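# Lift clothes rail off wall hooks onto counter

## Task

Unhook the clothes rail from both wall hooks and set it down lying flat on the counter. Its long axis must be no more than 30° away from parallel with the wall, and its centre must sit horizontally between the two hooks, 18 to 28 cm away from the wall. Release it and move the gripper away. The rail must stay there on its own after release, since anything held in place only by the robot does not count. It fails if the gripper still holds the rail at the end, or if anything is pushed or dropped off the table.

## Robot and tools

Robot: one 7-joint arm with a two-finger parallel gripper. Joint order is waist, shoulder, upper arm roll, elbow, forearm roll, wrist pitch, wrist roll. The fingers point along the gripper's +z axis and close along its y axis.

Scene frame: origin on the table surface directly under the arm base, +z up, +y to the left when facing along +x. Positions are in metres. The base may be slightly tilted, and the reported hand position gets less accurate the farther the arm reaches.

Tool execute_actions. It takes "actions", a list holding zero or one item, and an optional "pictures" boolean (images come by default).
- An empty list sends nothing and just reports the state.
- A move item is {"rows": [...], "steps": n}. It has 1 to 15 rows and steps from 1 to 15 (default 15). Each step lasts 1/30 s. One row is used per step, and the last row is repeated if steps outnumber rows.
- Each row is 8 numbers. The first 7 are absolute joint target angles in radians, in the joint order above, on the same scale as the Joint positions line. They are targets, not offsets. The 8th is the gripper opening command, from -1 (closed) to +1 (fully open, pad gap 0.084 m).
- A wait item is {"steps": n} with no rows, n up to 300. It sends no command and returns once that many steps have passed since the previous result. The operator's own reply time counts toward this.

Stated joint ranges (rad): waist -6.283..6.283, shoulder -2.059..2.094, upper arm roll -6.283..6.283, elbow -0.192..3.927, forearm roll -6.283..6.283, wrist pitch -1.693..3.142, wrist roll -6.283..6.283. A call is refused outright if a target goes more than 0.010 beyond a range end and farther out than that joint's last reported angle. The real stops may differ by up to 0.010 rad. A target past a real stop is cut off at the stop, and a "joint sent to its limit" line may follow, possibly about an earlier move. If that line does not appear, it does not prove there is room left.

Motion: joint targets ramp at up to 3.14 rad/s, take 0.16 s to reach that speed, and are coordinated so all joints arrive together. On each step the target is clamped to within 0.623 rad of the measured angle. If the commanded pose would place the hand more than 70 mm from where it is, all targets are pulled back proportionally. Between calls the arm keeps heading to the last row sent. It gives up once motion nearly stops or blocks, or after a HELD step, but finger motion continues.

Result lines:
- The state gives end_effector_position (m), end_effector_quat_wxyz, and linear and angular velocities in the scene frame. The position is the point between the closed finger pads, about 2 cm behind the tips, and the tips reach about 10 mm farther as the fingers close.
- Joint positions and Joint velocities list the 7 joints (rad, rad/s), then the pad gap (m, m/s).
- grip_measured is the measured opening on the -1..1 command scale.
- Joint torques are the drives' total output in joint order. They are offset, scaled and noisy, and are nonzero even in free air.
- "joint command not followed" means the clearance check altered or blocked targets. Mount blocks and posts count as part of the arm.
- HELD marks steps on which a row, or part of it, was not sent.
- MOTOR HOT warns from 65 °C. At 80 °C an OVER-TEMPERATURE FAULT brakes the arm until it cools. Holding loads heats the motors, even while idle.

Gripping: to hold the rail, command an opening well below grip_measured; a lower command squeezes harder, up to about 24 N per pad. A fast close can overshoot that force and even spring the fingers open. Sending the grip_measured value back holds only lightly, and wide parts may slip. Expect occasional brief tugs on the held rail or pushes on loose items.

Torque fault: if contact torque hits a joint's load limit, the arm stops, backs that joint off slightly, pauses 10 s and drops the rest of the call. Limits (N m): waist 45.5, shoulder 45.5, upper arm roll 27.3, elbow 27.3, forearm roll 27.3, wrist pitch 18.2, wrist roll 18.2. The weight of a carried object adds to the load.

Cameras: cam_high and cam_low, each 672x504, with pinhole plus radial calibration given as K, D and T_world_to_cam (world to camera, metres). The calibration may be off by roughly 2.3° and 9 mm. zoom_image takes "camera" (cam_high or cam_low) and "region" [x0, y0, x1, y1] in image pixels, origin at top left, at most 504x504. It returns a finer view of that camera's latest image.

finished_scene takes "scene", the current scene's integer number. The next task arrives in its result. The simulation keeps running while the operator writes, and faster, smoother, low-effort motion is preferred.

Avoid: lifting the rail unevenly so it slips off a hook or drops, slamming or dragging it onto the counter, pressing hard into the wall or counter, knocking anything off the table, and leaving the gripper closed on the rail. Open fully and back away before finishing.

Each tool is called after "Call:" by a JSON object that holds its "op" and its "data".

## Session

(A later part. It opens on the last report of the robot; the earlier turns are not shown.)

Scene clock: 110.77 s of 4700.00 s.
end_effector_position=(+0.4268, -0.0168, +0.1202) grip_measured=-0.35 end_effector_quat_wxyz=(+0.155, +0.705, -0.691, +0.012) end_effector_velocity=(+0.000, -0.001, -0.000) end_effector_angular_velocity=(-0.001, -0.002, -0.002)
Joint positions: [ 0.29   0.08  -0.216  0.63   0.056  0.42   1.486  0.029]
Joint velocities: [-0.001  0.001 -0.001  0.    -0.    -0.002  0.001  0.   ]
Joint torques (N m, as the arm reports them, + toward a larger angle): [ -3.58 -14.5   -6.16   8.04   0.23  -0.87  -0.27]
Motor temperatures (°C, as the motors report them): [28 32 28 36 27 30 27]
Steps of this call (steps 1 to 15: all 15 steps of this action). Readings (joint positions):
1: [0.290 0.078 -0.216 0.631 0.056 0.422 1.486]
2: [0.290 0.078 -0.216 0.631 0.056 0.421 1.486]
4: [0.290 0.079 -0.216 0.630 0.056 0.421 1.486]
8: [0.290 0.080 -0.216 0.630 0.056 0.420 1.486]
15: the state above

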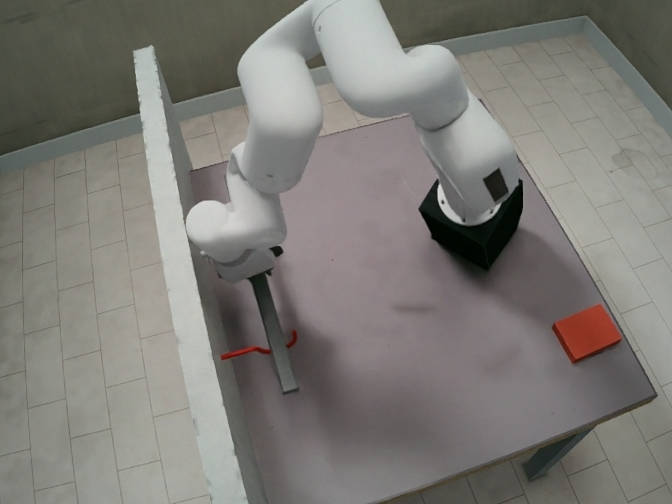

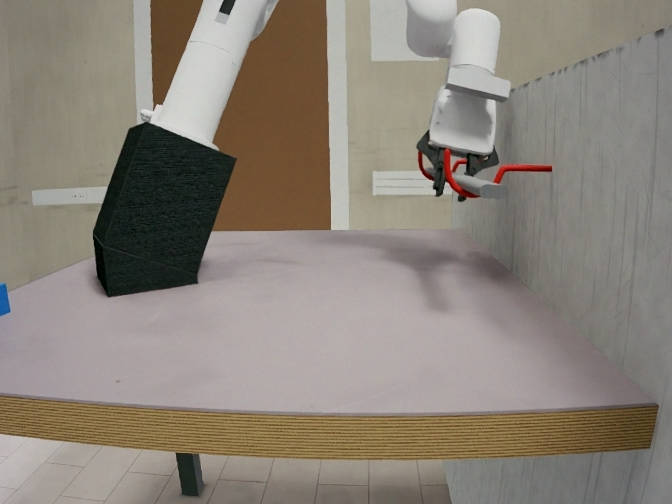

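Call:
{"op": "execute_actions", "data": {"actions": [{"rows":[[0.29,-0.277,-0.216,0.63,0.056,0.78,1.486,-1]],"steps":15}], "pictures": false}}

Call:
{"op": "execute_actions", "data": {"actions": [{"rows":[[0.29,-0.277,-0.216,0.15,0.056,0.3,1.486,-1]],"steps":15}]}}

Scene clock: 116.80 s of 4700.00 s.
end_effector_position=(+0.4304, +0.0253, +0.2207) grip_measured=-0.35 end_effector_quat_wxyz=(+0.126, +0.707, -0.695, -0.022) end_effector_velocity=(-0.044, +0.016, +0.025) end_effector_angular_velocity=(+0.037, +0.109, -0.011)
Joint positions: [ 0.29  -0.262 -0.216  0.63   0.056  0.762  1.486  0.029]
Joint velocities: [ 0.003 -0.127  0.004 -0.043 -0.     0.191  0.001  0.   ]
Joint torques (N m, as the arm reports them, + toward a larger angle): [ -3.01 -11.99  -4.39  11.51  -0.13  -0.72  -0.36]
Motor temperatures (°C, as the motors report them): [28 32 28 35 27 30 27]
Steps of this call (steps 1 to 15: the robot went on to your last target; steps 16 to 90: nothing new was sent; then 2.53 s passed at rest; steps 91 to 105: all 15 steps of this action). Readings (joint positions):
91: [0.290 0.080 -0.216 0.630 0.056 0.420 1.486]
92: [0.290 0.078 -0.216 0.630 0.056 0.422 1.486]
94: [0.290 0.051 -0.215 0.627 0.056 0.457 1.486]
98: [0.290 -0.107 -0.216 0.632 0.056 0.608 1.486]
105: the state above

Scene clock: 117.30 s of 4700.00 s.
end_effector_position=(+0.3042, +0.0064, +0.1465) grip_measured=-0.35 end_effector_quat_wxyz=(+0.136, +0.703, -0.698, -0.019) end_effector_velocity=(-0.270, -0.027, -0.092) end_effector_angular_velocity=(-0.035, +0.096, -0.025)
Joint positions: [ 0.29  -0.275 -0.216  0.21   0.056  0.364  1.486  0.029]
Joint velocities: [-0.    -0.003 -0.002 -0.746  0.    -0.644 -0.001  0.   ]
Joint torques (N m, as the arm reports them, + toward a larger angle): [ -1.53 -11.33  -3.07  13.39   0.14  -1.47  -0.2 ]
Motor temperatures (°C, as the motors report them): [28 32 28 35 27 30 27]
Steps of this call (steps 1 to 15: all 15 steps of this action). Readings (joint positions):
1: [0.290 -0.265 -0.216 0.629 0.056 0.768 1.486]
2: [0.290 -0.268 -0.216 0.627 0.056 0.769 1.486]
4: [0.290 -0.272 -0.216 0.601 0.056 0.741 1.486]
8: [0.290 -0.270 -0.216 0.452 0.056 0.604 1.486]
15: the state above

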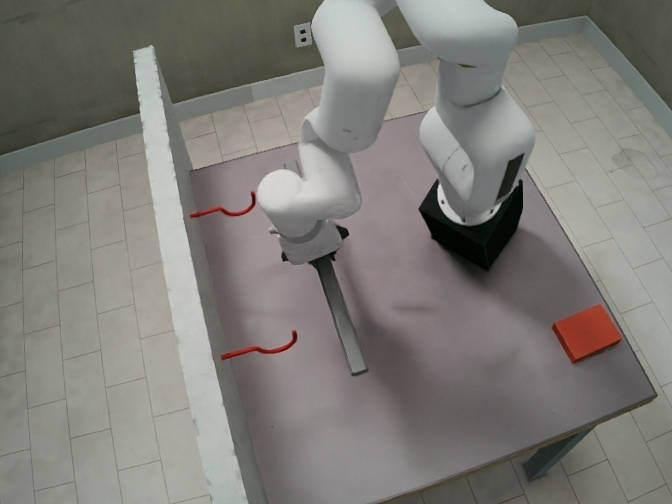

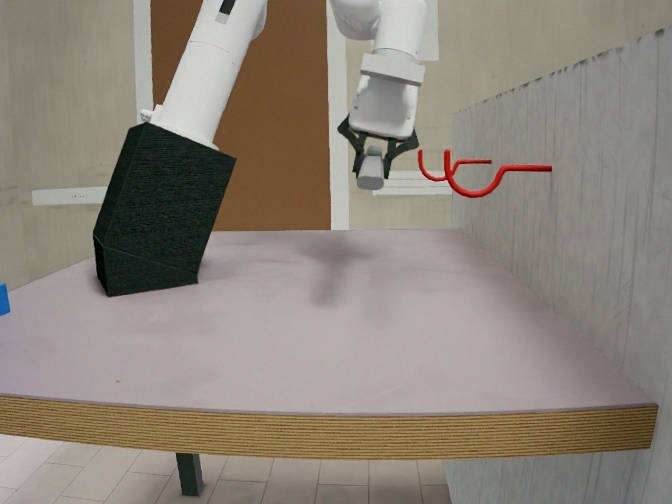

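Call:
{"op": "execute_actions", "data": {"actions": [{"rows":[[0.29,0.05,-0.216,0.15,0.056,-0.03,1.486,-1]],"steps":15}]}}

Scene clock: 120.87 s of 4700.00 s.
end_effector_position=(+0.2671, -0.0303, +0.0952) grip_measured=-0.35 end_effector_quat_wxyz=(+0.161, +0.703, -0.692, +0.017) end_effector_velocity=(+0.008, -0.008, -0.009) end_effector_angular_velocity=(-0.021, -0.039, +0.017)
Joint positions: [ 0.29   0.04  -0.216  0.151  0.056 -0.02   1.486  0.029]
Joint velocities: [ 0.001  0.077 -0.001  0.012 -0.    -0.106  0.001  0.   ]
Joint torques (N m, as the arm reports them, + toward a larger angle): [ -2.17 -11.01  -4.5    2.39   0.59  -0.75  -0.33]
Motor temperatures (°C, as the motors report them): [28 32 28 35 27 30 27]
Steps of this call (steps 1 to 30: the robot went on to your last target; steps 31 to 92: nothing new was sent; steps 93 to 107: all 15 steps of this action). Readings (joint positions):
93: [0.290 -0.277 -0.216 0.150 0.056 0.300 1.486]
94: [0.290 -0.275 -0.216 0.150 0.056 0.297 1.486]
96: [0.290 -0.245 -0.216 0.151 0.056 0.263 1.486]
100: [0.290 -0.059 -0.216 0.151 0.056 0.083 1.486]
107: the state above

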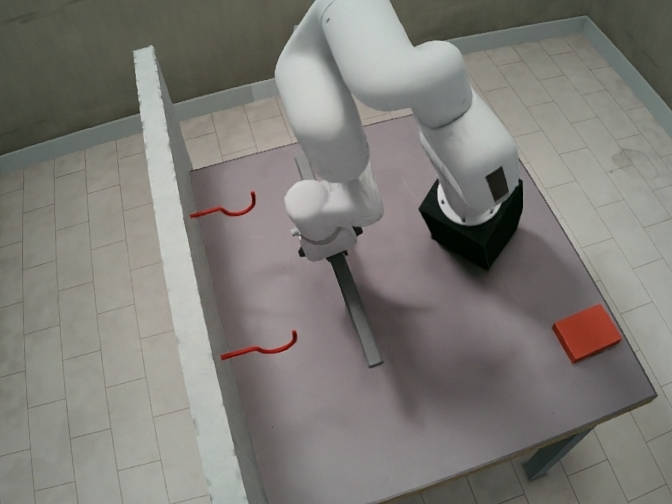

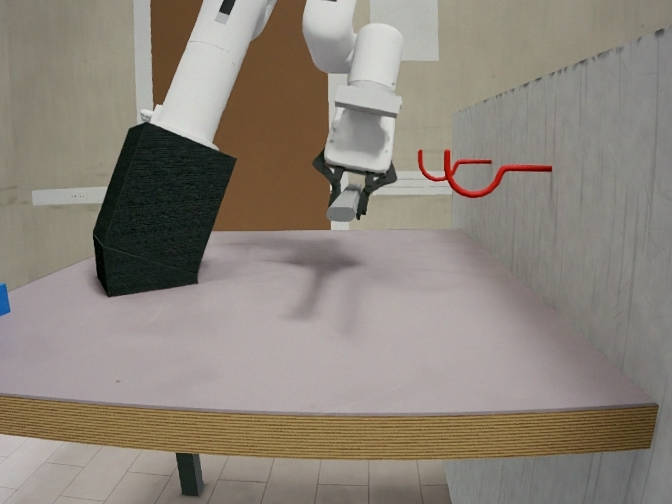

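Call:
{"op": "execute_actions", "data": {"actions": [{"rows":[[0.4,0.45,-0.216,0.35,0.056,-0.23,1.486,-1]],"steps":15}]}}

Scene clock: 129.00 s of 4700.00 s.
end_effector_position=(+0.2872, -0.0374, +0.0252) grip_measured=-0.35 end_effector_quat_wxyz=(+0.185, +0.748, -0.636, +0.036) end_effector_velocity=(+0.019, -0.004, -0.022) end_effector_angular_velocity=(-0.013, -0.033, +0.049)
Joint positions: [ 0.396  0.437 -0.216  0.342  0.056 -0.223  1.486  0.029]
Joint velocities: [ 0.031  0.113 -0.011  0.074  0.002 -0.077  0.001  0.   ]
Joint torques (N m, as the arm reports them, + toward a larger angle): [ -4.04 -14.13  -6.61  -0.6    0.94  -0.53  -0.21]
Motor temperatures (°C, as the motors report them): [28 31 28 33 27 30 27]
Steps of this call (steps 1 to 15: the robot went on to your last target; steps 16 to 90: nothing new was sent; then 4.63 s passed at rest; steps 91 to 105: all 15 steps of this action). Readings (joint positions):
91: [0.290 0.050 -0.216 0.150 0.056 -0.030 1.486]
92: [0.291 0.052 -0.216 0.151 0.056 -0.031 1.486]
94: [0.299 0.082 -0.217 0.166 0.056 -0.048 1.486]
98: [0.356 0.290 -0.216 0.272 0.056 -0.150 1.486]
105: the state above

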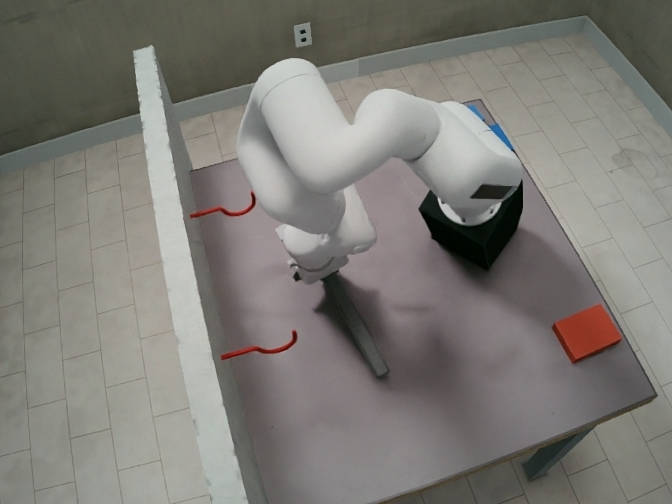

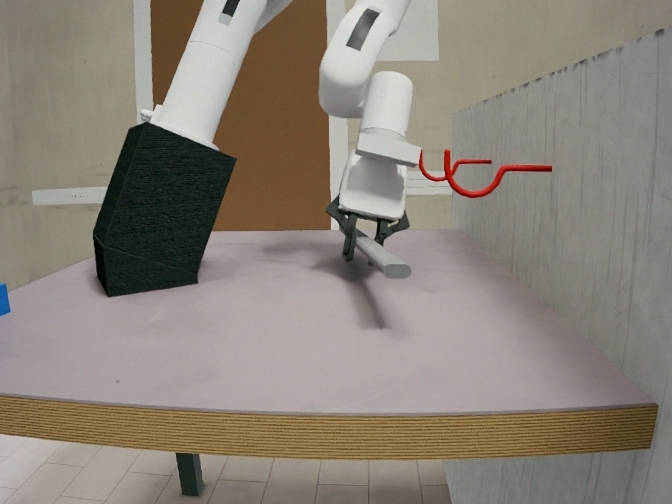

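Good enough; release and retreat.

Call:
{"op": "execute_actions", "data": {"actions": [{"rows":[[0.4,0.45,-0.216,0.35,0.056,-0.23,1.486,1]],"steps":12}], "pictures": false}}

Call:
{"op": "execute_actions", "data": {"actions": [{"rows":[[0.4,-0.1,-0.216,0.35,0.056,0.3,1.486,1]],"steps":15}]}}

Scene clock: 133.77 s of 4700.00 s.
end_effector_position=(+0.2883, -0.0374, +0.0224) grip_measured=+1.00 end_effector_quat_wxyz=(+0.185, +0.750, -0.634, +0.037) end_effector_velocity=(-0.000, -0.000, -0.000) end_effector_angular_velocity=(-0.001, +0.000, -0.000)
Joint positions: [ 0.4    0.45  -0.216  0.35   0.056 -0.23   1.486  0.084]
Joint velocities: [-0.     0.001 -0.001  0.    -0.    -0.    -0.     0.   ]
Joint torques (N m, as the arm reports them, + toward a larger angle): [ -2.84 -12.81  -6.3   -0.5    0.8   -0.74  -0.29]
Motor temperatures (°C, as the motors report them): [28 31 28 32 27 30 27]
Steps of this call (steps 1 to 30: the robot went on to your last target; steps 31 to 100: nothing new was sent; then 1.03 s passed at rest; steps 101 to 112: all 12 steps of this action). Readings (joint positions):
101: [0.400 0.450 -0.216 0.350 0.056 -0.230 1.486]
102: [0.400 0.450 -0.216 0.350 0.056 -0.230 1.486]
104: [0.400 0.450 -0.216 0.350 0.056 -0.230 1.486]
108: [0.400 0.450 -0.216 0.350 0.056 -0.230 1.486]
112: the state above

Scene clock: 134.27 s of 4700.00 s.
end_effector_position=(+0.3487, +0.0245, +0.1125) grip_measured=+1.00 end_effector_quat_wxyz=(+0.136, +0.741, -0.657, -0.001) end_effector_velocity=(+0.023, +0.057, +0.102) end_effector_angular_velocity=(+0.126, +0.027, -0.035)
Joint positions: [ 0.4   -0.056 -0.216  0.352  0.056  0.251  1.486  0.084]
Joint velocities: [-0.    -0.494 -0.    -0.004  0.     0.498  0.001 -0.   ]
Joint torques (N m, as the arm reports them, + toward a larger angle): [-1.8  -5.99 -3.59  3.71  0.32 -0.92 -0.33]
Motor temperatures (°C, as the motors report them): [28 31 28 32 27 30 27]
Steps of this call (steps 1 to 15: all 15 steps of this action). Readings (joint positions):
1: [0.400 0.450 -0.216 0.350 0.056 -0.230 1.486]
2: [0.400 0.448 -0.216 0.350 0.056 -0.227 1.486]
4: [0.400 0.419 -0.216 0.348 0.056 -0.194 1.486]
8: [0.400 0.231 -0.216 0.351 0.056 -0.019 1.486]
15: the state above

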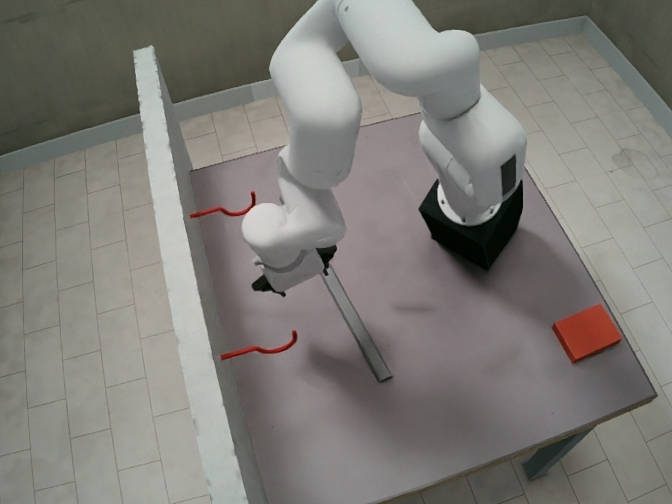

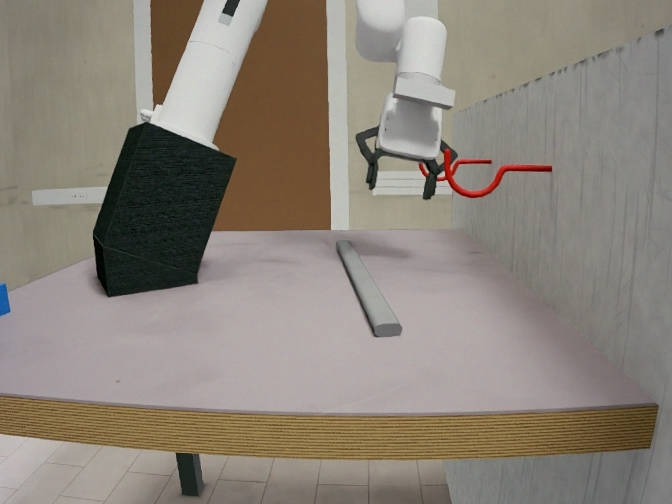

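Call:
{"op": "finished_scene", "data": {"scene": 1}}

The scene is finished: the task was done.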